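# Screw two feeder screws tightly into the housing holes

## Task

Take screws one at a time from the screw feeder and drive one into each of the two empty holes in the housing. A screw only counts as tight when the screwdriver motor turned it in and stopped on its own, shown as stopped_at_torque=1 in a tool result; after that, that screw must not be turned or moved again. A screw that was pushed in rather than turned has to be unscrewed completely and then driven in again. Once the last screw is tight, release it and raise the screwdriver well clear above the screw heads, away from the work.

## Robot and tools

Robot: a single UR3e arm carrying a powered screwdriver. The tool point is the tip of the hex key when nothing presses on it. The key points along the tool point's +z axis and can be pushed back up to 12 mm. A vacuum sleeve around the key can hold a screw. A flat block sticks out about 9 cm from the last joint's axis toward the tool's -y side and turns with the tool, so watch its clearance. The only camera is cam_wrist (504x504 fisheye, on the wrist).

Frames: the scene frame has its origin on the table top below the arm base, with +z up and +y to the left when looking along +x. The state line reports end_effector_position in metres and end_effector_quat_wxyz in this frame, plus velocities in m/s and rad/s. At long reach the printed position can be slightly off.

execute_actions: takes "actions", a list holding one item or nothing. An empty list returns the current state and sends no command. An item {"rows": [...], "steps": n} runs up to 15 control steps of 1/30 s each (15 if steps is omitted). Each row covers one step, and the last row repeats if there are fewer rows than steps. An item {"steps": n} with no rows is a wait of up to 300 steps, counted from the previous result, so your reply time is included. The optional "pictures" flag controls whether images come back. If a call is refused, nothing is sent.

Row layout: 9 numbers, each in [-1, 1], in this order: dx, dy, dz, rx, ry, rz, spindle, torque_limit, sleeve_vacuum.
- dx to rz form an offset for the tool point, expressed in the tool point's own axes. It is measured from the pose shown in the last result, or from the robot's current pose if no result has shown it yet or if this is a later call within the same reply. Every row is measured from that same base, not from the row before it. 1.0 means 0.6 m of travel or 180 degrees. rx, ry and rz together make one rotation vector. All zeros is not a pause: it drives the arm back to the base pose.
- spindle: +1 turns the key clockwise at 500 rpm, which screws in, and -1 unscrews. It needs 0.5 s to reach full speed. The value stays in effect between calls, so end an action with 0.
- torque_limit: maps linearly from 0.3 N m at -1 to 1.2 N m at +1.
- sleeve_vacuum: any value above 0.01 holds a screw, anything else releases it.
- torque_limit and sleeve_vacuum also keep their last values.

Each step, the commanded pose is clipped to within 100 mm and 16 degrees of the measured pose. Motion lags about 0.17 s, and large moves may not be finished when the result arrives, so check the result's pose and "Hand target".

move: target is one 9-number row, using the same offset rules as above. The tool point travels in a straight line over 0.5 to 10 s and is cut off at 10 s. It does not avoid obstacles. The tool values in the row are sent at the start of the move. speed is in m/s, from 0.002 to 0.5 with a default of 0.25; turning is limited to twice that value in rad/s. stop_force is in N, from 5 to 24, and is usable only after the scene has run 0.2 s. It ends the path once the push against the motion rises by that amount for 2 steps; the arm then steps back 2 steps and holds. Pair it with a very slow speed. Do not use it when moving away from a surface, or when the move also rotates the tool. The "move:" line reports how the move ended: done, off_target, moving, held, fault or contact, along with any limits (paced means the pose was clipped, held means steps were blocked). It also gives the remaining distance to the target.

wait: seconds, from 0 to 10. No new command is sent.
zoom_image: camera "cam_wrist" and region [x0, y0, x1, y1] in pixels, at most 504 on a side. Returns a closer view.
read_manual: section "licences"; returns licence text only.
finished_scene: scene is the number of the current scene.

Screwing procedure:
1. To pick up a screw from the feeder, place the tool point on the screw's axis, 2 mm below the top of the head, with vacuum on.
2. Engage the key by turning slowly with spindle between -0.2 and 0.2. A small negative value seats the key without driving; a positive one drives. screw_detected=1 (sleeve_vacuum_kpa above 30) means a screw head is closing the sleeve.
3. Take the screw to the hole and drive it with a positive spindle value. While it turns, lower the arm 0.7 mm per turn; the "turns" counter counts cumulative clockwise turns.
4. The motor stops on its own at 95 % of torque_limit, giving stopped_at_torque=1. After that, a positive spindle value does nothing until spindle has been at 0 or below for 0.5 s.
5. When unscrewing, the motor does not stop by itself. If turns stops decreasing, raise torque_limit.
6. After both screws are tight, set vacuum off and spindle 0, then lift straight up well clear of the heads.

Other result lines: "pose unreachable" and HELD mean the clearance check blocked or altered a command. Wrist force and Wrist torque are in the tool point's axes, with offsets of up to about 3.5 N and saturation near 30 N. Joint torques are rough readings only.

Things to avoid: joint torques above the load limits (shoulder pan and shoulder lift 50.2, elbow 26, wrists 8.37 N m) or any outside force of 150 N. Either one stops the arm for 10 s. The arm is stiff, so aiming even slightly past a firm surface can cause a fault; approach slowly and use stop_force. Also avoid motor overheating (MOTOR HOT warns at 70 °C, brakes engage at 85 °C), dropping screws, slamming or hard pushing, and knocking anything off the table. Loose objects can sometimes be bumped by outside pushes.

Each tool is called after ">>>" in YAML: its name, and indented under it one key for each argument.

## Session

>>> execute_actions:
  actions: []

Scene clock: 0.00 s of 6600.00 s.
end_effector_position=(+0.2766, +0.1272, +0.2270) sleeve_vacuum_kpa=0 screw_detected=0 stopped_at_torque=0 turns=0.00 end_effector_quat_wxyz=(-0.014, +0.661, +0.733, -0.159) end_effector_velocity=(+0.000, +0.000, -0.000) end_effector_angular_velocity=(+0.002, +0.001, -0.001)
Joint positions: [-0.576 -1.581  0.666 -0.657 -1.572 -0.574]
Joint velocities: [-0.     0.002 -0.     0.     0.001  0.001]
Joint torques (N m, as the arm reports them, + toward a larger angle): no reading
Motor temperatures (°C, as the motors report them): [27 36 29 44 35 42]
Wrist force (N, on the end effector, along its own x y z axes, offset not removed): no reading
Wrist torque (N m, same axes, about the end effector's origin, offset not removed): no reading
Hand target: +0.277, +0.127, +0.227; -0.014, +0.661, +0.733, -0.159

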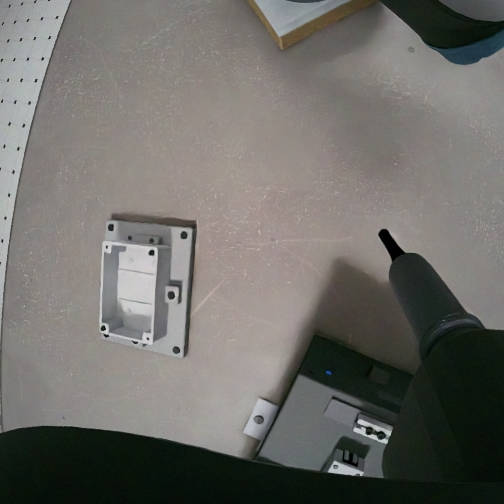

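>>> move:
  target: [0.111,0.286,-0.042,-0.010,0.1145,0.528,0,0,0]
  speed: 0.3

>>> zoom_image:
  camera: "cam_wrist"
  region: [320,170,440,290]

Scene clock: 13.00 s of 6600.00 s.
end_effector_position=(+0.4396, +0.2107, +0.1954) sleeve_vacuum_kpa=0 screw_detected=0 stopped_at_torque=0 turns=0.00 end_effector_quat_wxyz=(-0.001, +1.000, +0.000, -0.000) end_effector_velocity=(+0.000, -0.000, -0.000) end_effector_angular_velocity=(-0.010, -0.002, -0.008)
Joint positions: [-0.232 -1.628  0.91  -1.063 -1.326  1.469]
Joint velocities: [ 0.018  0.006 -0.004 -0.009 -0.014  0.027]
Joint torques (N m, as the arm reports them, + toward a larger angle): [  2.62 -12.14 -13.09  -3.99  -0.74   1.05]
Motor temperatures (°C, as the motors report them): [27 36 29 44 35 42]
Wrist force (N, on the end effector, along its own x y z axes, offset not removed): [-2.7 -2.4 0.1]
Wrist torque (N m, same axes, about the end effector's origin, offset not removed): [-0.65 0.70 0.18]
Hand target: +0.440, +0.211, +0.195; -0.001, +1.000, -0.000, +0.000
Off the commanded pose: 0.000 m, 0 deg.
After step 90, 6.57 s passed at rest.
move: done

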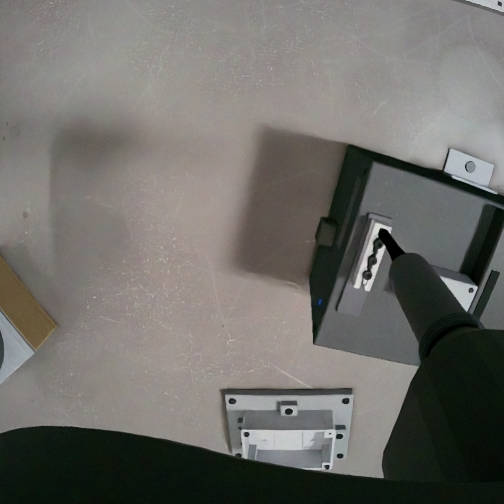

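Region (320, 170, 440, 290) of cam_wrist's 504x504 image, scaled by 4.200, with more detail than that image has.

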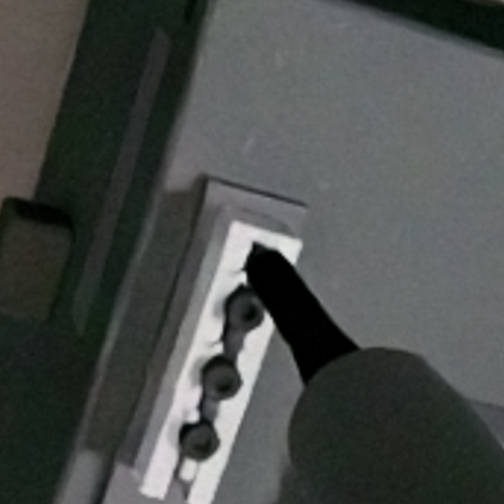

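>>> move:
  target: [0.008,0.0272,0.032,0,0,0,0,0,0]
  speed: 0.05

>>> zoom_image:
  camera: "cam_wrist"
  region: [343,196,423,276]

Scene clock: 20.53 s of 6600.00 s.
end_effector_position=(+0.4443, +0.1946, +0.1763) sleeve_vacuum_kpa=0 screw_detected=0 stopped_at_torque=0 turns=0.00 end_effector_quat_wxyz=(-0.001, +1.000, +0.000, -0.000) end_effector_velocity=(+0.000, -0.001, -0.002) end_effector_angular_velocity=(+0.001, -0.002, +0.003)
Joint positions: [-0.276 -1.666  1.06  -1.163 -1.317  1.425]
Joint velocities: [-0.003 -0.008  0.02  -0.013  0.002 -0.006]
Joint torques (N m, as the arm reports them, + toward a larger angle): [ -3.24 -15.84 -10.3   -3.99   1.03  -1.05]
Motor temperatures (°C, as the motors report them): [27 36 29 44 35 42]
Wrist force (N, on the end effector, along its own x y z axes, offset not removed): [-2.9 -2.7 -0.7]
Wrist torque (N m, same axes, about the end effector's origin, offset not removed): [-0.75 0.69 0.25]
Hand target: +0.444, +0.194, +0.176; -0.001, +1.000, +0.000, -0.000
Off the commanded pose: 0.000 m, 0 deg.
After step 90, 3.63 s passed at rest.
move: done

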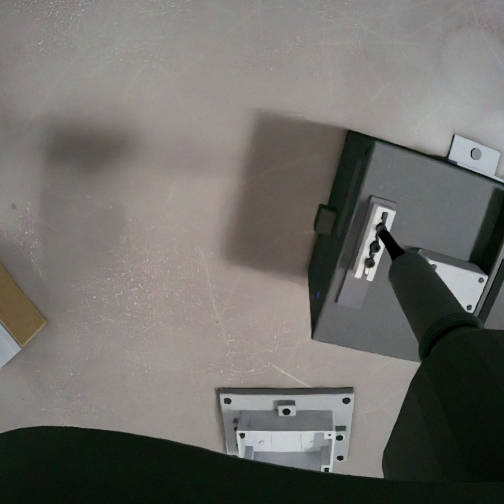

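Region (343, 196, 423, 276) of cam_wrist's 504x504 image, scaled by 6.300, with more detail than that image has.

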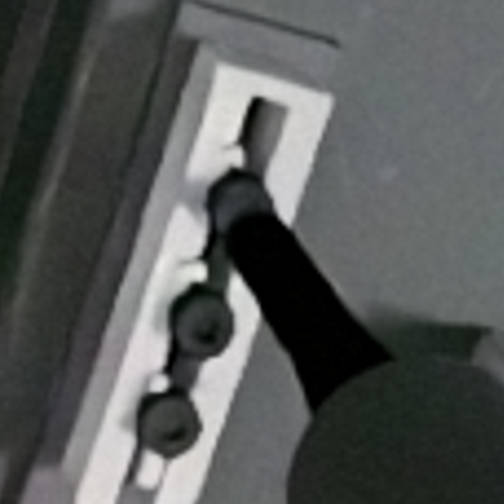

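>>> move:
  target: [0.0007,-0.0008,0.01,0,0,0,0,0,0]
  speed: 0.01

>>> zoom_image:
  camera: "cam_wrist"
  region: [343,196,423,276]

>>> move:
  target: [0,0,0.01,0,0,0,-0.12,0,1]
  speed: 0.003

>>> move:
  target: [0,0,-0.04,0,0,0,0,0,1]
  speed: 0.04

>>> zoom_image:
  camera: "cam_wrist"
  region: [343,176,423,256]

Scene clock: 31.90 s of 6600.00 s.
end_effector_position=(+0.4447, +0.1951, +0.1705) sleeve_vacuum_kpa=0 screw_detected=0 stopped_at_torque=0 turns=0.00 end_effector_quat_wxyz=(-0.001, +1.000, +0.000, -0.000) end_effector_velocity=(+0.000, -0.000, -0.002) end_effector_angular_velocity=(-0.001, -0.002, -0.001)
Joint positions: [-0.268 -1.671  1.094 -1.195 -1.319  1.433]
Joint velocities: [ 0.003 -0.003  0.013 -0.012 -0.001  0.004]
Joint torques (N m, as the arm reports them, + toward a larger angle): [  2.08 -15.62 -10.41  -4.05  -0.77   1.09]
Motor temperatures (°C, as the motors report them): [27 36 29 44 35 42]
Wrist force (N, on the end effector, along its own x y z axes, offset not removed): [-2.8 -3.1 -0.3]
Wrist torque (N m, same axes, about the end effector's origin, offset not removed): [-0.86 0.71 0.27]
Hand target: +0.445, +0.195, +0.170; -0.001, +1.000, +0.000, -0.000
Off the commanded pose: 0.000 m, 0 deg.
After step 90, 7.57 s passed at rest.
move: done

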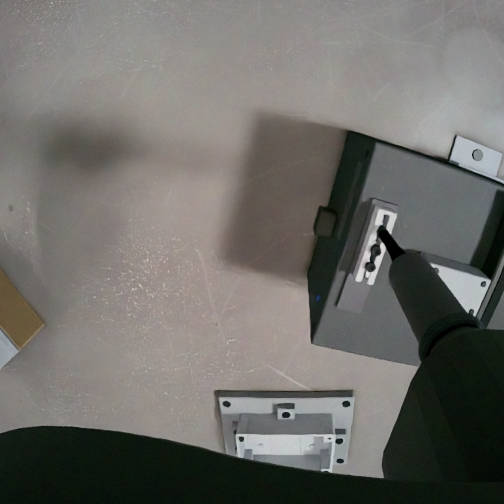

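Region (343, 196, 423, 276) of cam_wrist's 504x504 image, scaled by 6.300, with more detail than that image has.

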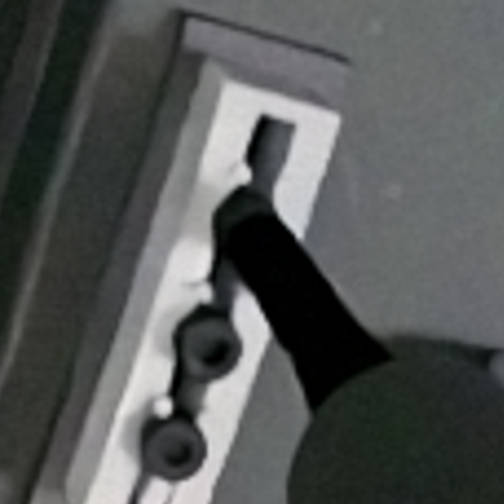

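Scene clock: 34.13 s of 6600.00 s.
end_effector_position=(+0.4447, +0.1951, +0.1646) sleeve_vacuum_kpa=40 screw_detected=1 stopped_at_torque=0 turns=-2.22 end_effector_quat_wxyz=(-0.001, +1.000, +0.000, -0.000) end_effector_velocity=(+0.000, -0.000, -0.001) end_effector_angular_velocity=(-0.000, -0.000, +0.000)
Joint positions: [-0.261 -1.677  1.132 -1.228 -1.32   1.439]
Joint velocities: [ 0.001 -0.     0.004 -0.004 -0.     0.001]
Joint torques (N m, as the arm reports them, + toward a larger angle): [  2.24 -14.17  -8.8   -3.36  -0.63   1.01]
Motor temperatures (°C, as the motors report them): [27 36 29 44 35 42]
Wrist force (N, on the end effector, along its own x y z axes, offset not removed): [-2.7 -2.3 -5.2]
Wrist torque (N m, same axes, about the end effector's origin, offset not removed): [-0.72 0.66 0.22]
Hand target: +0.445, +0.195, +0.165; -0.001, +1.000, +0.000, -0.000
Off the commanded pose: 0.000 m, 0 deg.
move: done

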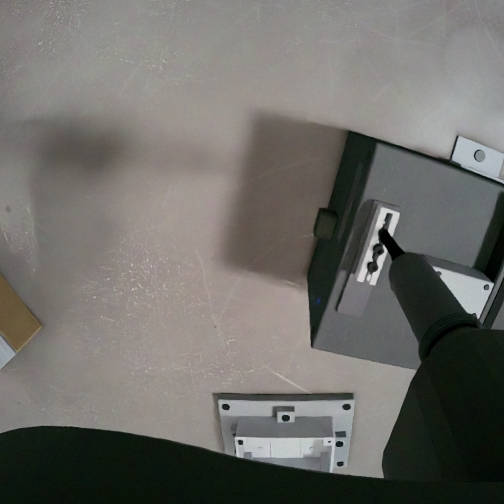

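Scene clock: 35.33 s of 6600.00 s.
end_effector_position=(+0.4447, +0.1950, +0.1883) sleeve_vacuum_kpa=39 screw_detected=1 stopped_at_torque=0 turns=-2.45 end_effector_quat_wxyz=(-0.001, +1.000, +0.000, -0.000) end_effector_velocity=(+0.000, +0.000, +0.003) end_effector_angular_velocity=(-0.000, +0.002, +0.001)
Joint positions: [-0.287 -1.647  0.974 -1.095 -1.315  1.414]
Joint velocities: [-0.002  0.012 -0.03   0.021 -0.    -0.003]
Joint torques (N m, as the arm reports them, + toward a larger angle): [ -3.19 -11.29 -12.96  -2.46   0.89  -1.02]
Motor temperatures (°C, as the motors report them): [27 36 29 44 35 42]
Wrist force (N, on the end effector, along its own x y z axes, offset not removed): [-3.0 -2.7 -0.2]
Wrist torque (N m, same axes, about the end effector's origin, offset not removed): [-0.77 0.79 0.25]
Hand target: +0.445, +0.195, +0.189; -0.001, +1.000, +0.000, -0.000
Off the commanded pose: 0.000 m, 0 deg.
move: done

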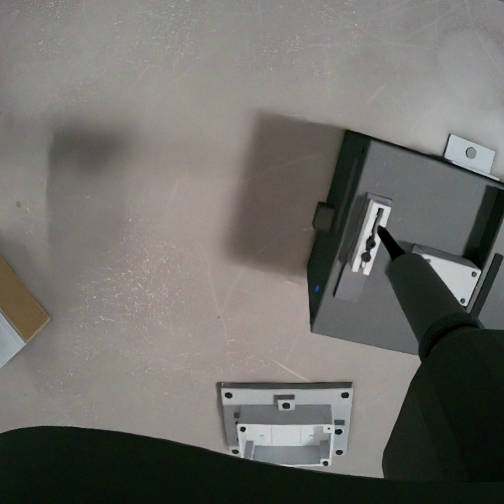

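Region (343, 176, 423, 256) of cam_wrist's 504x504 image, scaled by 6.300, with more detail than that image has.

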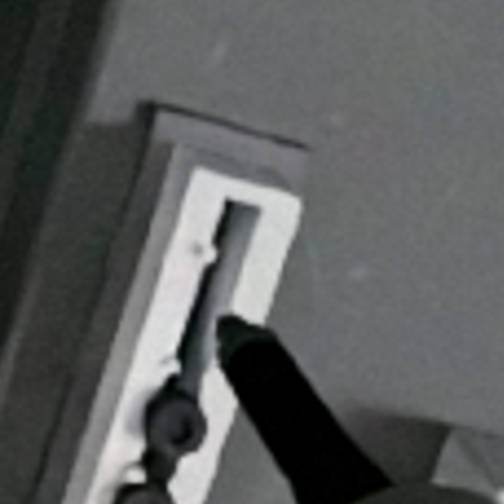

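>>> move:
  target: [0,0.25,0,0,0,0,0,0,1]

>>> move:
  target: [0.065,0.23,0.165,0,0,0,0,0,1]
  speed: 0.2

>>> zoom_image:
  camera: "cam_wrist"
  region: [343,176,423,256]

Scene clock: 49.10 s of 6600.00 s.
end_effector_position=(+0.4446, +0.0451, +0.1877) sleeve_vacuum_kpa=39 screw_detected=1 stopped_at_torque=0 turns=-2.45 end_effector_quat_wxyz=(-0.001, +1.000, +0.000, -0.001) end_effector_velocity=(+0.000, -0.002, -0.000) end_effector_angular_velocity=(+0.005, -0.002, +0.003)
Joint positions: [-0.854 -1.717  1.136 -1.013 -1.252  0.825]
Joint velocities: [-0.012  0.     0.005  0.001  0.005 -0.016]
Joint torques (N m, as the arm reports them, + toward a larger angle): [-4.74 -6.84 -9.01 -2.09  1.4  -0.95]
Motor temperatures (°C, as the motors report them): [27 36 29 44 35 42]
Wrist force (N, on the end effector, along its own x y z axes, offset not removed): [-2.5 -2.4 -0.2]
Wrist torque (N m, same axes, about the end effector's origin, offset not removed): [-0.66 0.66 0.26]
Hand target: +0.445, +0.045, +0.188; -0.001, +1.000, +0.000, -0.001
Off the commanded pose: 0.000 m, 0 deg.
After step 90, 9.53 s passed at rest.
move: done

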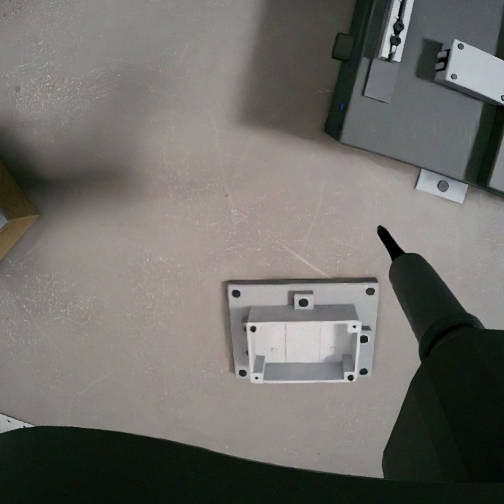

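Scene clock: 50.60 s of 6600.00 s.
end_effector_position=(+0.4835, -0.0926, +0.0884) sleeve_vacuum_kpa=39 screw_detected=1 stopped_at_torque=0 turns=-2.45 end_effector_quat_wxyz=(-0.001, +1.000, +0.000, -0.001) end_effector_velocity=(+0.001, -0.001, -0.001) end_effector_angular_velocity=(-0.002, -0.001, +0.000)
Joint positions: [-0.969 -1.399  1.367 -1.525 -1.252  0.704]
Joint velocities: [ 0.001  0.005 -0.002 -0.006 -0.     0.001]
Joint torques (N m, as the arm reports them, + toward a larger angle): [ -2.36 -12.9  -13.49  -3.67   1.42   1.1 ]
Motor temperatures (°C, as the motors report them): [27 36 29 44 35 42]
Wrist force (N, on the end effector, along its own x y z axes, offset not removed): [-3.2 -2.2 -0.8]
Wrist torque (N m, same axes, about the end effector's origin, offset not removed): [-0.55 0.79 0.21]
Hand target: +0.484, -0.093, +0.088; -0.001, +1.000, +0.000, -0.001
Off the commanded pose: 0.000 m, 0 deg.
move: done

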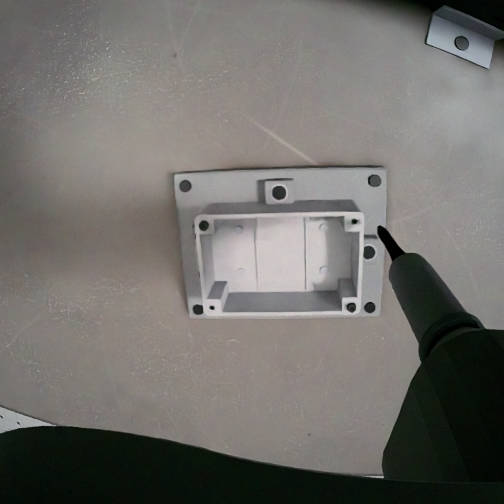

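Region (343, 176, 423, 256) of cam_wrist's 504x504 image, scaled by 6.300, with more detail than that image has.

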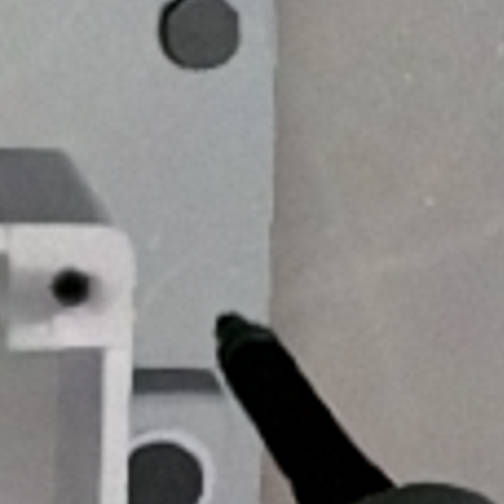

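>>> move:
  target: [-0.0242,0.0072,0.019,0,0,0,0,0,1]
  speed: 0.04

>>> zoom_image:
  camera: "cam_wrist"
  region: [358,206,404,252]

Scene clock: 56.23 s of 6600.00 s.
end_effector_position=(+0.4691, -0.0968, +0.0771) sleeve_vacuum_kpa=39 screw_detected=1 stopped_at_torque=0 turns=-2.45 end_effector_quat_wxyz=(-0.001, +1.000, +0.000, -0.001) end_effector_velocity=(-0.001, +0.000, -0.001) end_effector_angular_velocity=(+0.000, -0.002, +0.001)
Joint positions: [-0.997 -1.439  1.48  -1.588 -1.252  0.674]
Joint velocities: [-0.003 -0.008  0.018 -0.011  0.002 -0.004]
Joint torques (N m, as the arm reports them, + toward a larger angle): [ -6.54 -15.8  -10.27  -3.7    1.43  -1.1 ]
Motor temperatures (°C, as the motors report them): [27 36 29 44 35 42]
Wrist force (N, on the end effector, along its own x y z axes, offset not removed): [-2.7 -2.2 0.0]
Wrist torque (N m, same axes, about the end effector's origin, offset not removed): [-0.60 0.73 0.20]
Hand target: +0.469, -0.097, +0.077; -0.001, +1.000, +0.000, -0.001
Off the commanded pose: 0.000 m, 0 deg.
After step 90, 1.80 s passed at rest.
move: done

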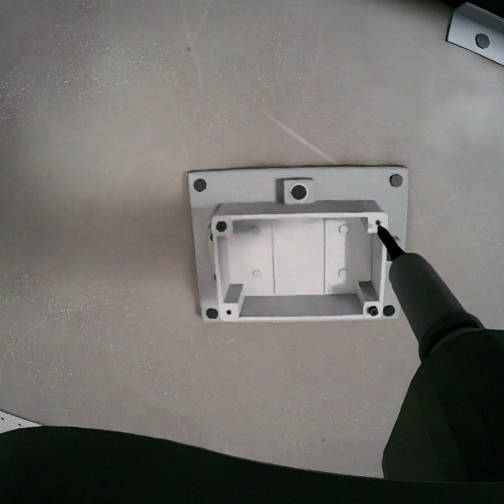

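Region (358, 206, 404, 252) of cam_wrist's 504x504 image, scaled by 10.957, with more detail than that image has.

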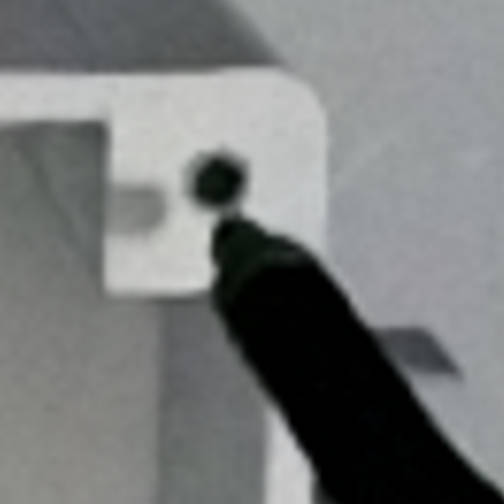

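>>> move:
  target: [0.0013,-0.0012,0.011,0,0,0,0,0,1]
  speed: 0.012

>>> zoom_image:
  camera: "cam_wrist"
  region: [358,206,404,252]

Scene clock: 64.17 s of 6600.00 s.
end_effector_position=(+0.4699, -0.0961, +0.0708) sleeve_vacuum_kpa=39 screw_detected=1 stopped_at_torque=0 turns=-2.45 end_effector_quat_wxyz=(-0.001, +1.000, +0.000, -0.001) end_effector_velocity=(+0.000, +0.001, -0.002) end_effector_angular_velocity=(-0.000, +0.000, +0.002)
Joint positions: [-0.988 -1.434  1.502 -1.618 -1.252  0.684]
Joint velocities: [ 0.005  0.001  0.008 -0.012 -0.     0.004]
Joint torques (N m, as the arm reports them, + toward a larger angle): [ -1.15 -11.21 -10.29  -3.68   1.43   1.02]
Motor temperatures (°C, as the motors report them): [27 36 29 44 35 42]
Wrist force (N, on the end effector, along its own x y z axes, offset not removed): [-3.0 -2.8 0.0]
Wrist torque (N m, same axes, about the end effector's origin, offset not removed): [-0.74 0.81 0.27]
Hand target: +0.470, -0.096, +0.071; -0.001, +1.000, +0.000, -0.001
Off the commanded pose: 0.000 m, 0 deg.
After step 90, 4.17 s passed at rest.
move: done

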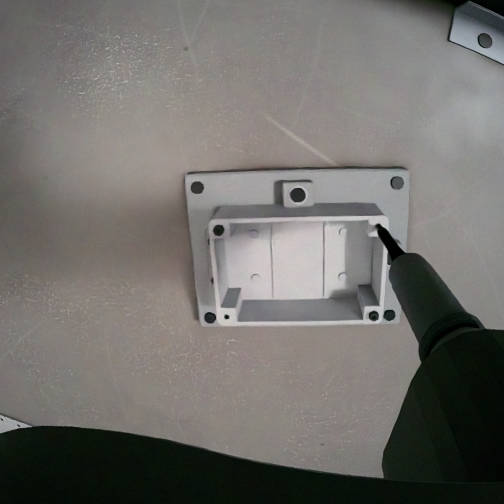

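Region (358, 206, 404, 252) of cam_wrist's 504x504 image, scaled by 10.957, with more detail than that image has.

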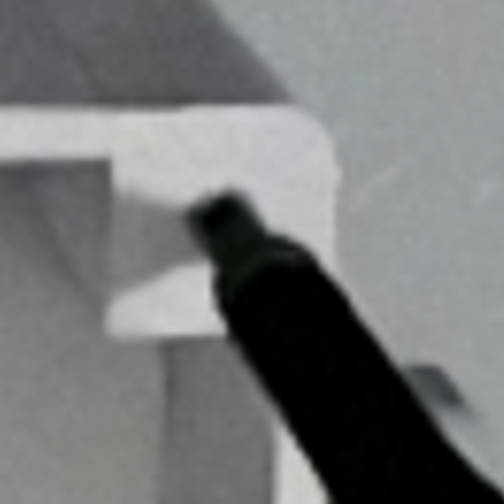

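>>> move:
  target: [0,0,0.015,0,0,0,0.25,0,1]
  speed: 0.0025
  stop_force: 7

>>> move:
  target: [0,0,0.016,0,0,0,0.45,0,1]
  speed: 0.0028
  stop_force: 5

>>> execute_actions:
  actions:
    - {"rows":[[0,0,0,0,0,0,0,0,1]],"steps":3}
  pictures: false

Scene clock: 74.80 s of 6600.00 s.
end_effector_position=(+0.4698, -0.0960, +0.0637) sleeve_vacuum_kpa=39 screw_detected=1 stopped_at_torque=0 turns=3.84 end_effector_quat_wxyz=(-0.001, +1.000, -0.000, -0.001) end_effector_velocity=(+0.001, +0.001, +0.001) end_effector_angular_velocity=(-0.000, -0.001, +0.001)
Joint positions: [-0.981 -1.428  1.528 -1.652 -1.252  0.691]
Joint velocities: [ 0.001 -0.001 -0.004  0.004  0.001  0.   ]
Joint torques (N m, as the arm reports them, + toward a larger angle): [ -4.57 -14.16 -11.55  -1.08   0.81   0.28]
Motor temperatures (°C, as the motors report them): [27 36 29 44 35 42]
Wrist force (N, on the end effector, along its own x y z axes, offset not removed): [-1.8 -3.0 -6.7]
Wrist torque (N m, same axes, about the end effector's origin, offset not removed): [-0.77 0.61 0.24]
Hand target: +0.470, -0.096, +0.064; -0.001, +1.000, +0.000, -0.001
Off the commanded pose: 0.002 m, 0 deg.
After step 90, 4.57 s passed at rest.
move: contact

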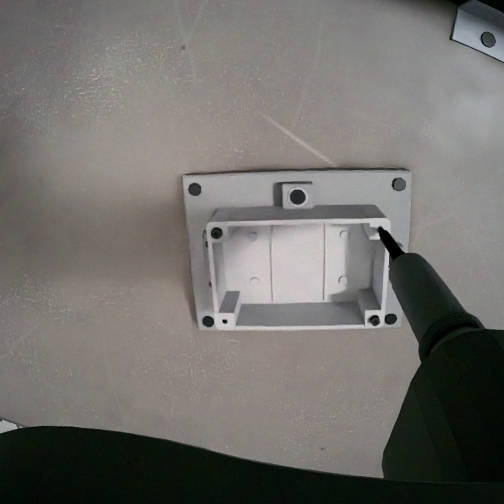

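Scene clock: 77.93 s of 6600.00 s.
end_effector_position=(+0.4698, -0.0959, +0.0567) sleeve_vacuum_kpa=40 screw_detected=1 stopped_at_torque=0 turns=15.14 end_effector_quat_wxyz=(-0.001, +1.000, -0.000, -0.001) end_effector_velocity=(-0.000, +0.000, +0.001) end_effector_angular_velocity=(+0.000, +0.001, +0.002)
Joint positions: [-0.975 -1.422  1.553 -1.685 -1.252  0.698]
Joint velocities: [-0.    -0.    -0.004  0.005 -0.    -0.002]
Joint torques (N m, as the arm reports them, + toward a larger angle): [ -4.1  -10.87  -8.49  -0.11  -0.26   0.23]
Motor temperatures (°C, as the motors report them): [27 36 29 44 35 42]
Wrist force (N, on the end effector, along its own x y z axes, offset not removed): [-1.1 -3.9 -16.2]
Wrist torque (N m, same axes, about the end effector's origin, offset not removed): [-0.81 0.47 0.25]
Hand target: +0.470, -0.096, +0.057; -0.001, +1.000, -0.000, -0.001
Off the commanded pose: 0.002 m, 0 deg.
move: contact

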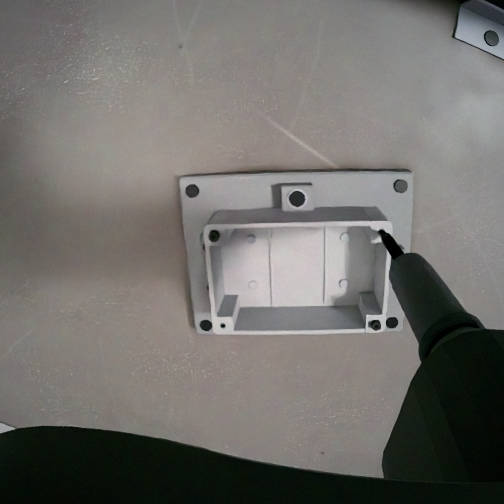

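Scene clock: 78.03 s of 6600.00 s.
end_effector_position=(+0.4699, -0.0959, +0.0567) sleeve_vacuum_kpa=40 screw_detected=1 stopped_at_torque=0 turns=15.14 end_effector_quat_wxyz=(-0.001, +1.000, -0.000, -0.001) end_effector_velocity=(+0.000, +0.000, -0.000) end_effector_angular_velocity=(+0.000, -0.000, +0.000)
Joint positions: [-0.975 -1.422  1.552 -1.685 -1.252  0.698]
Joint velocities: [ 0.  0. -0. -0.  0. -0.]
Joint torques (N m, as the arm reports them, + toward a larger angle): [ -3.43 -10.74  -8.53  -0.33  -0.4    0.03]
Motor temperatures (°C, as the motors report them): [27 36 29 44 35 42]
Wrist force (N, on the end effector, along its own x y z axes, offset not removed): [-2.2 -3.9 -14.9]
Wrist torque (N m, same axes, about the end effector's origin, offset not removed): [-0.87 0.80 0.28]
Hand target: +0.470, -0.096, +0.057; -0.001, +1.000, -0.000, -0.001
Off the commanded pose: 0.000 m, 0 deg.
Steps of this call (steps 1 to 3: all 3 steps of this action). Readings (end_effector_position | what the end effector reports):
1: (+0.4699, -0.0959, +0.0567) | sleeve_vacuum_kpa=40 screw_detected=1 stopped_at_torque=0 turns=15.14
2: (+0.4699, -0.0959, +0.0567) | sleeve_vacuum_kpa=40 screw_detected=1 stopped_at_torque=0 turns=15.14
3: the state above

>>> move:
  target: [0,0,-0.034,0,0,0,0,0,1]
  speed: 0.04

>>> move:
  target: [-0.0011,-0.0013,0.005,0,0,0,0,0,1]
  speed: 0.008

>>> zoom_image:
  camera: "cam_wrist"
  region: [358,206,404,252]

Scene clock: 88.57 s of 6600.00 s.
end_effector_position=(+0.4699, -0.0960, +0.0769) sleeve_vacuum_kpa=40 screw_detected=1 stopped_at_torque=0 turns=15.14 end_effector_quat_wxyz=(-0.001, +1.000, -0.000, -0.001) end_effector_velocity=(+0.000, -0.001, +0.003) end_effector_angular_velocity=(+0.000, -0.001, -0.001)
Joint positions: [-0.994 -1.438  1.478 -1.589 -1.252  0.678]
Joint velocities: [-0.004 -0.    -0.013  0.014  0.001 -0.002]
Joint torques (N m, as the arm reports them, + toward a larger angle): [ -7.22 -13.97 -13.39  -2.    -0.23  -1.02]
Motor temperatures (°C, as the motors report them): [27 36 29 44 35 42]
Wrist force (N, on the end effector, along its own x y z axes, offset not removed): [-2.9 -2.4 -0.1]
Wrist torque (N m, same axes, about the end effector's origin, offset not removed): [-0.67 0.79 0.19]
Hand target: +0.470, -0.096, +0.077; -0.001, +1.000, -0.000, -0.001
Off the commanded pose: 0.000 m, 0 deg.
After step 90, 6.67 s passed at rest.
move: done

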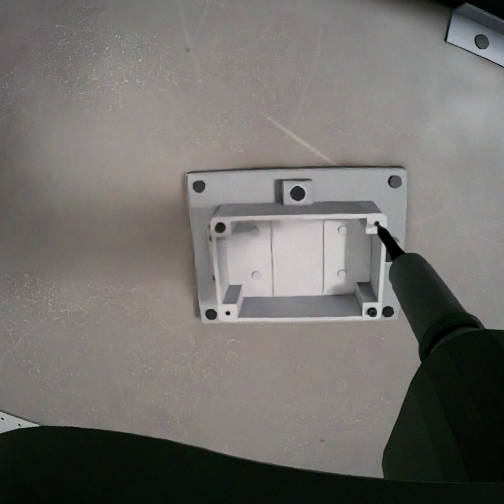

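Scene clock: 89.27 s of 6600.00 s.
end_effector_position=(+0.4692, -0.0953, +0.0740) sleeve_vacuum_kpa=40 screw_detected=1 stopped_at_torque=0 turns=15.14 end_effector_quat_wxyz=(-0.001, +1.000, -0.000, -0.001) end_effector_velocity=(-0.000, +0.000, -0.001) end_effector_angular_velocity=(-0.001, -0.000, +0.001)
Joint positions: [-0.991 -1.44   1.494 -1.603 -1.252  0.681]
Joint velocities: [ 0.001 -0.002  0.007 -0.006 -0.001  0.001]
Joint torques (N m, as the arm reports them, + toward a larger angle): [ -1.8  -16.06 -10.69  -3.63   0.8    1.01]
Motor temperatures (°C, as the motors report them): [27 36 29 44 35 42]
Wrist force (N, on the end effector, along its own x y z axes, offset not removed): [-2.9 -2.7 -0.4]
Wrist torque (N m, same axes, about the end effector's origin, offset not removed): [-0.73 0.78 0.27]
Hand target: +0.469, -0.095, +0.074; -0.001, +1.000, -0.000, -0.001
Off the commanded pose: 0.000 m, 0 deg.
move: done

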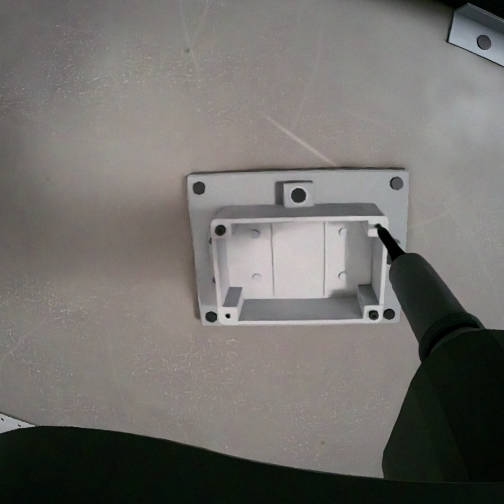

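Region (358, 206, 404, 252) of cam_wrist's 504x504 image, scaled by 10.957, with more detail than that image has.

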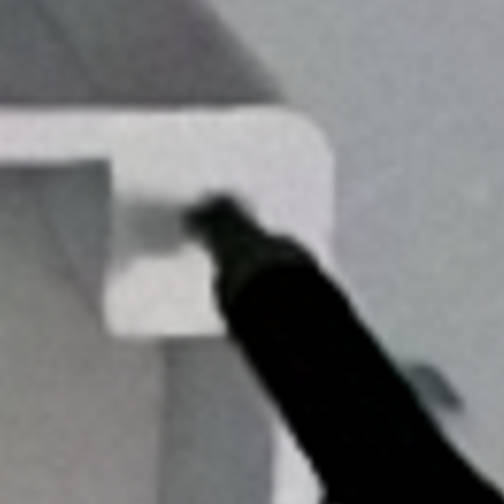

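>>> move:
  target: [0,0,0.005,0,0,0,0,0,1]
  speed: 0.008

>>> move:
  target: [0,0,0.014,0,0,0,0.25,0,1]
  speed: 0.002
  stop_force: 7

>>> execute_actions:
  actions:
    - {"rows":[[0,0,0,0,0,0,0,0,1]],"steps":3}
  pictures: false

>>> zoom_image:
  camera: "cam_wrist"
  region: [358,206,404,252]

Scene clock: 98.40 s of 6600.00 s.
end_effector_position=(+0.4692, -0.0952, +0.0711) sleeve_vacuum_kpa=40 screw_detected=1 stopped_at_torque=0 turns=15.14 end_effector_quat_wxyz=(-0.001, +1.000, -0.000, -0.001) end_effector_velocity=(+0.000, +0.001, -0.002) end_effector_angular_velocity=(+0.001, +0.000, +0.000)
Joint positions: [-0.988 -1.438  1.505 -1.617 -1.252  0.684]
Joint velocities: [ 0.003  0.002  0.005 -0.007  0.001  0.003]
Joint torques (N m, as the arm reports them, + toward a larger angle): [ -1.6  -11.77 -10.6   -3.73   0.97   1.06]
Motor temperatures (°C, as the motors report them): [27 36 29 44 35 42]
Wrist force (N, on the end effector, along its own x y z axes, offset not removed): [-2.2 -2.6 -0.1]
Wrist torque (N m, same axes, about the end effector's origin, offset not removed): [-0.73 0.57 0.21]
Hand target: +0.469, -0.095, +0.071; -0.001, +1.000, -0.000, -0.001
Off the commanded pose: 0.000 m, 0 deg.
After step 90, 5.43 s passed at rest.
move: done

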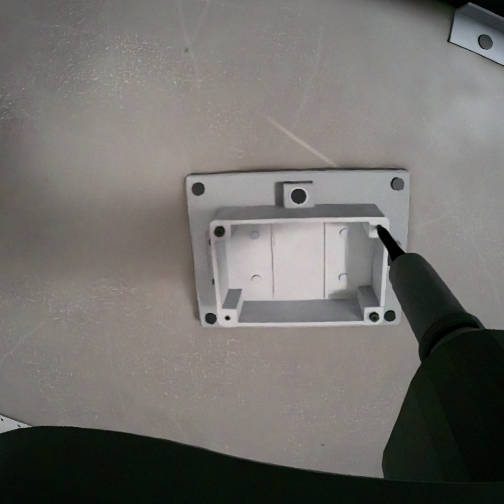

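Scene clock: 102.83 s of 6600.00 s.
end_effector_position=(+0.4692, -0.0952, +0.0628) sleeve_vacuum_kpa=40 screw_detected=1 stopped_at_torque=0 turns=24.28 end_effector_quat_wxyz=(-0.001, +1.000, -0.000, -0.001) end_effector_velocity=(-0.000, -0.001, -0.000) end_effector_angular_velocity=(+0.000, +0.000, -0.002)
Joint positions: [-0.98  -1.432  1.536 -1.657 -1.252  0.692]
Joint velocities: [-0.001  0.001  0.002 -0.002 -0.     0.   ]
Joint torques (N m, as the arm reports them, + toward a larger angle): [ -1.5  -10.45  -9.02  -3.28   1.43   1.05]
Motor temperatures (°C, as the motors report them): [27 36 29 44 35 42]
Wrist force (N, on the end effector, along its own x y z axes, offset not removed): [-3.2 -3.2 -4.4]
Wrist torque (N m, same axes, about the end effector's origin, offset not removed): [-0.90 0.64 0.26]
Hand target: +0.469, -0.095, +0.063; -0.001, +1.000, -0.000, -0.001
Off the commanded pose: 0.000 m, 0 deg.
move: done

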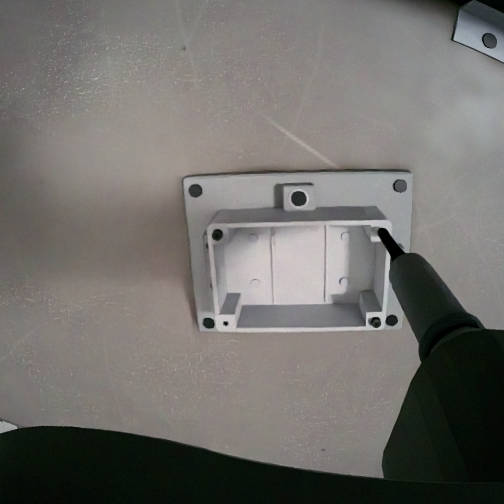

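Scene clock: 102.93 s of 6600.00 s.
end_effector_position=(+0.4692, -0.0952, +0.0628) sleeve_vacuum_kpa=40 screw_detected=1 stopped_at_torque=0 turns=24.28 end_effector_quat_wxyz=(-0.001, +1.000, -0.000, -0.001) end_effector_velocity=(+0.001, -0.000, +0.001) end_effector_angular_velocity=(-0.002, -0.002, +0.002)
Joint positions: [-0.98  -1.432  1.536 -1.657 -1.252  0.692]
Joint velocities: [-0.    -0.002 -0.    -0.001 -0.    -0.001]
Joint torques (N m, as the arm reports them, + toward a larger angle): [ -1.44 -10.49  -9.31  -3.22   1.42   1.01]
Motor temperatures (°C, as the motors report them): [27 36 29 44 35 42]
Wrist force (N, on the end effector, along its own x y z axes, offset not removed): [-3.5 -2.1 -4.9]
Wrist torque (N m, same axes, about the end effector's origin, offset not removed): [-0.57 0.74 0.18]
Hand target: +0.469, -0.095, +0.063; -0.001, +1.000, -0.000, -0.001
Off the commanded pose: 0.000 m, 0 deg.
Steps of this call (steps 1 to 3: all 3 steps of this action). Readings (end_effector_position | what the end effector reports):
1: (+0.4692, -0.0952, +0.0628) | sleeve_vacuum_kpa=40 screw_detected=1 stopped_at_torque=0 turns=24.28
2: (+0.4692, -0.0952, +0.0628) | sleeve_vacuum_kpa=40 screw_detected=1 stopped_at_torque=0 turns=24.28
3: the state above

Region (358, 206, 404, 252) of cam_wrist's 504x504 image, scaled by 10.957, with more detail than that image has.

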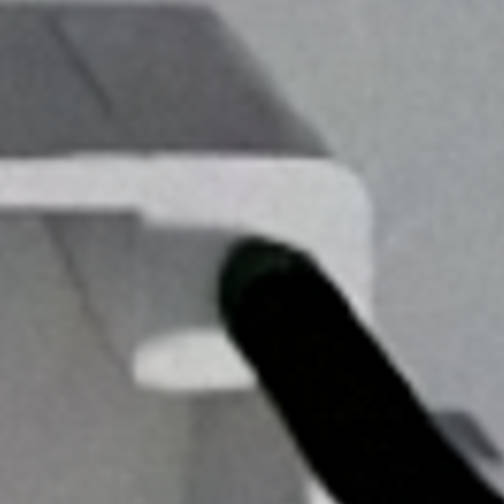

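>>> move:
  target: [0,0,0.013,0,0,0,0.45,0,1]
  speed: 0.003

Scene clock: 108.80 s of 6600.00 s.
end_effector_position=(+0.4692, -0.0952, +0.0550) sleeve_vacuum_kpa=40 screw_detected=1 stopped_at_torque=1 turns=31.34 end_effector_quat_wxyz=(-0.001, +1.000, -0.000, -0.001) end_effector_velocity=(+0.000, +0.000, -0.001) end_effector_angular_velocity=(-0.000, +0.000, -0.001)
Joint positions: [-0.973 -1.425  1.563 -1.694 -1.252  0.7  ]
Joint velocities: [ 0.001  0.     0.002 -0.003 -0.     0.002]
Joint torques (N m, as the arm reports them, + toward a larger angle): [-1.21 -9.83 -9.06 -3.24  1.4   1.1 ]
Motor temperatures (°C, as the motors report them): [27 36 29 44 35 42]
Wrist force (N, on the end effector, along its own x y z axes, offset not removed): [-4.3 -2.8 -6.2]
Wrist torque (N m, same axes, about the end effector's origin, offset not removed): [-0.64 0.78 0.19]
Hand target: +0.469, -0.095, +0.055; -0.001, +1.000, -0.000, -0.001
Off the commanded pose: 0.000 m, 0 deg.
After step 90, 0.03 s passed at rest.
move: done

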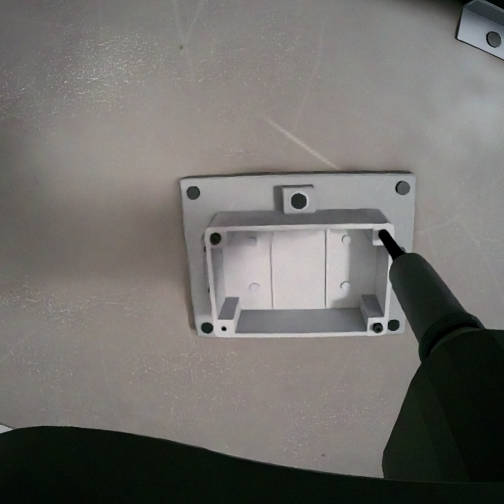

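>>> move:
  target: [0,0,-0.035,0,0,0,0,0,0]
  speed: 0.05

>>> move:
  target: [-0.0435,-0.2,-0.185,0,0,0,0,0,0]

>>> move:
  target: [0,-0.262,0,0,0,0,0,0,0]

>>> move:
  target: [0,0,0.018,0,0,0,0,0,0]
  speed: 0.03

>>> zoom_image:
  camera: "cam_wrist"
  region: [343,196,423,276]

Scene clock: 117.63 s of 6600.00 s.
end_effector_position=(+0.4693, -0.0952, +0.0759) sleeve_vacuum_kpa=0 screw_detected=0 stopped_at_torque=1 turns=31.34 end_effector_quat_wxyz=(-0.001, +1.000, -0.000, -0.001) end_effector_velocity=(+0.000, +0.000, +0.002) end_effector_angular_velocity=(-0.000, +0.001, +0.002)
Joint positions: [-0.993 -1.442  1.487 -1.594 -1.252  0.679]
Joint velocities: [-0.001 -0.001 -0.01   0.012 -0.001 -0.003]
Joint torques (N m, as the arm reports them, + toward a larger angle): [ -6.92 -11.91 -13.44  -2.    -0.21  -1.02]
Motor temperatures (°C, as the motors report them): [27 36 29 44 35 42]
Wrist force (N, on the end effector, along its own x y z axes, offset not removed): [-3.0 -3.0 -0.7]
Wrist torque (N m, same axes, about the end effector's origin, offset not removed): [-0.81 0.75 0.25]
Hand target: +0.469, -0.095, +0.076; -0.001, +1.000, -0.000, -0.001
Off the commanded pose: 0.000 m, 0 deg.
After step 90, 4.97 s passed at rest.
move: done

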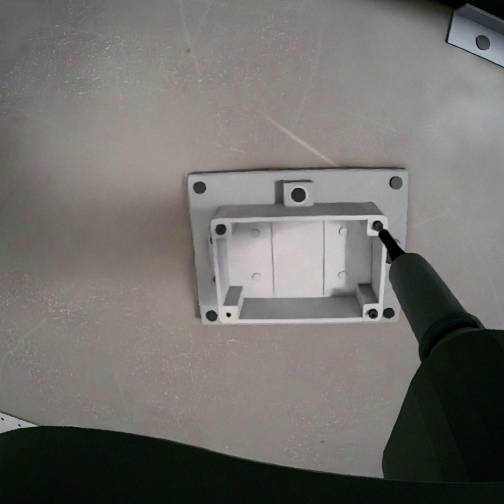

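Scene clock: 118.97 s of 6600.00 s.
end_effector_position=(+0.4432, +0.0244, +0.1871) sleeve_vacuum_kpa=0 screw_detected=0 stopped_at_torque=1 turns=31.34 end_effector_quat_wxyz=(-0.001, +1.000, -0.000, -0.000) end_effector_velocity=(+0.000, +0.001, +0.002) end_effector_angular_velocity=(+0.003, +0.006, +0.000)
Joint positions: [-0.918 -1.707  1.147 -1.015 -1.251  0.758]
Joint velocities: [ 0.003  0.015 -0.028  0.019 -0.002  0.001]
Joint torques (N m, as the arm reports them, + toward a larger angle): [  0.27  -6.35 -12.25  -1.89  -0.27   1.13]
Motor temperatures (°C, as the motors report them): [27 36 29 44 35 42]
Wrist force (N, on the end effector, along its own x y z axes, offset not removed): [-2.6 -2.2 -0.4]
Wrist torque (N m, same axes, about the end effector's origin, offset not removed): [-0.57 0.69 0.23]
Hand target: +0.443, +0.024, +0.187; -0.001, +1.000, -0.000, -0.001
Off the commanded pose: 0.000 m, 0 deg.
move: done

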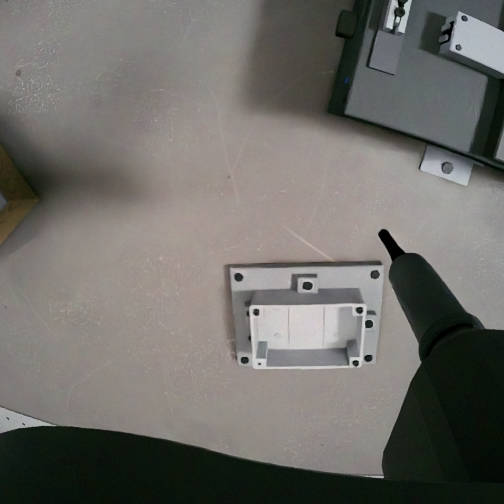

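Scene clock: 120.20 s of 6600.00 s.
end_effector_position=(+0.4434, +0.1814, +0.1876) sleeve_vacuum_kpa=0 screw_detected=0 stopped_at_torque=1 turns=31.34 end_effector_quat_wxyz=(-0.001, +1.000, +0.000, +0.001) end_effector_velocity=(-0.000, +0.003, -0.001) end_effector_angular_velocity=(-0.010, +0.011, -0.003)
Joint positions: [-0.344 -1.679  1.02  -1.094 -1.303  1.355]
Joint velocities: [ 0.032  0.031 -0.041  0.01  -0.018  0.034]
Joint torques (N m, as the arm reports them, + toward a larger angle): [  1.98 -11.32 -13.03  -2.43  -0.71   1.11]
Motor temperatures (°C, as the motors report them): [27 36 29 44 35 42]
Wrist force (N, on the end effector, along its own x y z axes, offset not removed): [-3.2 -2.8 -0.6]
Wrist torque (N m, same axes, about the end effector's origin, offset not removed): [-0.76 0.84 0.23]
Hand target: +0.443, +0.182, +0.188; -0.001, +1.000, -0.000, +0.000
Off the commanded pose: 0.000 m, 0 deg.
move: done

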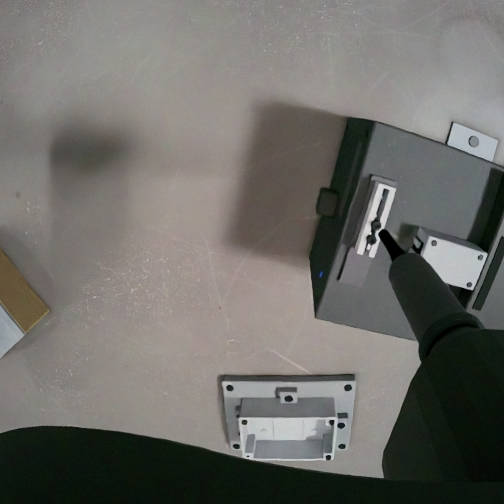

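Scene clock: 120.97 s of 6600.00 s.
end_effector_position=(+0.4434, +0.1815, +0.1771) sleeve_vacuum_kpa=0 screw_detected=0 stopped_at_torque=1 turns=31.34 end_effector_quat_wxyz=(-0.001, +1.000, +0.000, +0.001) end_effector_velocity=(+0.000, -0.000, -0.002) end_effector_angular_velocity=(-0.001, -0.003, +0.001)
Joint positions: [-0.332 -1.694  1.092 -1.154 -1.306  1.368]
Joint velocities: [ 0.002 -0.007  0.021 -0.018 -0.001  0.002]
Joint torques (N m, as the arm reports them, + toward a larger angle): [  2.28 -15.64 -10.06  -3.97  -0.66   1.04]
Motor temperatures (°C, as the motors report them): [27 36 29 44 35 42]
Wrist force (N, on the end effector, along its own x y z axes, offset not removed): [-3.0 -2.3 0.4]
Wrist torque (N m, same axes, about the end effector's origin, offset not removed): [-0.61 0.84 0.24]
Hand target: +0.443, +0.181, +0.177; -0.001, +1.000, +0.000, +0.001
Off the commanded pose: 0.000 m, 0 deg.
move: done

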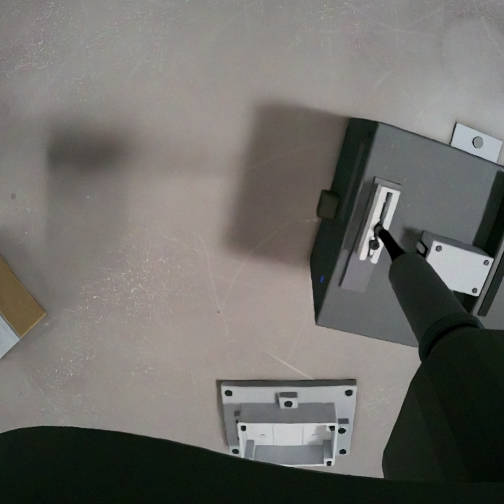

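Region (343, 196, 423, 276) of cam_wrist's 504x504 image, scaled by 6.300, with more detail than that image has.

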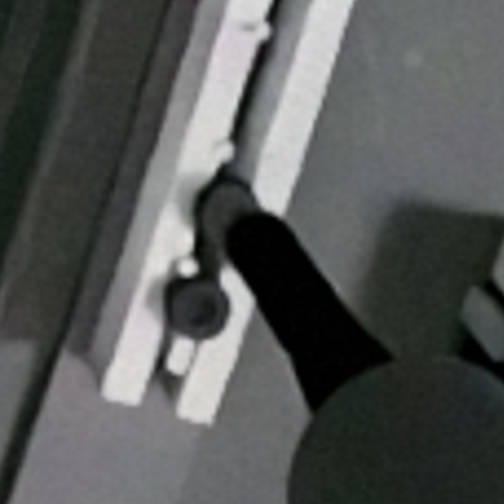

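>>> move:
  target: [-0.0012,0.0007,0.011,0,0,0,0,0,0]
  speed: 0.01

>>> move:
  target: [0,0,0.01,0,0,0,-0.12,0,1]
  speed: 0.003

>>> move:
  target: [0,0,-0.04,0,0,0,0,0,1]
  speed: 0.04

Scene clock: 131.30 s of 6600.00 s.
end_effector_position=(+0.4427, +0.1811, +0.1707) sleeve_vacuum_kpa=0 screw_detected=0 stopped_at_torque=1 turns=31.34 end_effector_quat_wxyz=(-0.001, +1.000, +0.000, +0.000) end_effector_velocity=(+0.000, -0.001, -0.002) end_effector_angular_velocity=(-0.001, -0.001, -0.001)
Joint positions: [-0.327 -1.705  1.137 -1.189 -1.307  1.373]
Joint velocities: [-0.    -0.005  0.016 -0.013 -0.     0.001]
Joint torques (N m, as the arm reports them, + toward a larger angle): [  2.12 -15.43  -9.99  -4.12  -0.66   1.13]
Motor temperatures (°C, as the motors report them): [27 36 29 44 35 42]
Wrist force (N, on the end effector, along its own x y z axes, offset not removed): [-2.4 -2.6 -0.5]
Wrist torque (N m, same axes, about the end effector's origin, offset not removed): [-0.72 0.62 0.19]
Hand target: +0.443, +0.181, +0.171; -0.001, +1.000, +0.000, +0.000
Off the commanded pose: 0.000 m, 0 deg.
After step 90, 6.47 s passed at rest.
move: done

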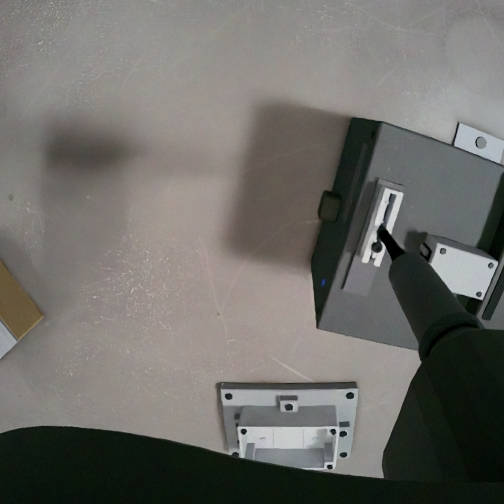

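Scene clock: 133.53 s of 6600.00 s.
end_effector_position=(+0.4427, +0.1811, +0.1648) sleeve_vacuum_kpa=40 screw_detected=1 stopped_at_torque=1 turns=29.12 end_effector_quat_wxyz=(-0.001, +1.000, +0.000, +0.000) end_effector_velocity=(+0.000, -0.000, -0.001) end_effector_angular_velocity=(+0.000, -0.000, -0.001)
Joint positions: [-0.32  -1.711  1.174 -1.221 -1.308  1.38 ]
Joint velocities: [-0.001 -0.     0.004 -0.004  0.     0.   ]
Joint torques (N m, as the arm reports them, + toward a larger angle): [  2.32 -14.12  -8.94  -3.42  -0.62   1.07]
Motor temperatures (°C, as the motors report them): [27 36 29 44 35 42]
Wrist force (N, on the end effector, along its own x y z axes, offset not removed): [-3.5 -2.2 -5.7]
Wrist torque (N m, same axes, about the end effector's origin, offset not removed): [-0.68 0.83 0.22]
Hand target: +0.443, +0.181, +0.165; -0.001, +1.000, +0.000, +0.000
Off the commanded pose: 0.000 m, 0 deg.
move: done

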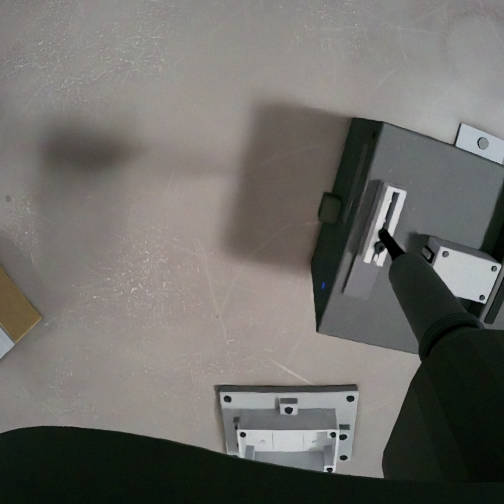

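Scene clock: 134.73 s of 6600.00 s.
end_effector_position=(+0.4427, +0.1810, +0.1885) sleeve_vacuum_kpa=39 screw_detected=1 stopped_at_torque=1 turns=28.89 end_effector_quat_wxyz=(-0.001, +1.000, +0.000, +0.001) end_effector_velocity=(+0.000, +0.001, +0.003) end_effector_angular_velocity=(+0.002, +0.002, +0.001)
Joint positions: [-0.348 -1.682  1.019 -1.089 -1.303  1.352]
Joint velocities: [-0.002  0.011 -0.028  0.02   0.002 -0.004]
Joint torques (N m, as the arm reports them, + toward a larger angle): [ -4.   -10.37 -12.82  -2.34   0.99  -1.05]
Motor temperatures (°C, as the motors report them): [27 36 29 44 35 42]
Wrist force (N, on the end effector, along its own x y z axes, offset not removed): [-2.9 -1.7 0.0]
Wrist torque (N m, same axes, about the end effector's origin, offset not removed): [-0.46 0.79 0.12]
Hand target: +0.443, +0.181, +0.189; -0.001, +1.000, +0.000, +0.000
Off the commanded pose: 0.000 m, 0 deg.
move: done

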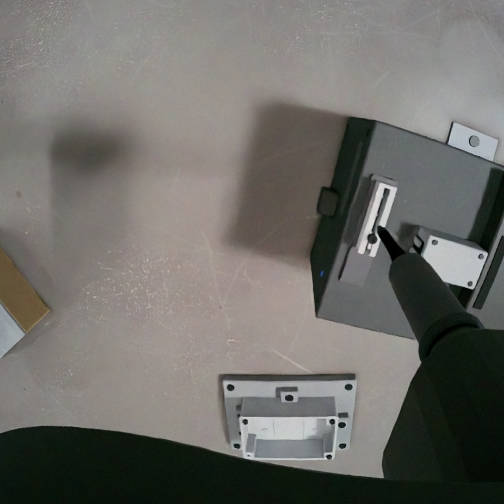

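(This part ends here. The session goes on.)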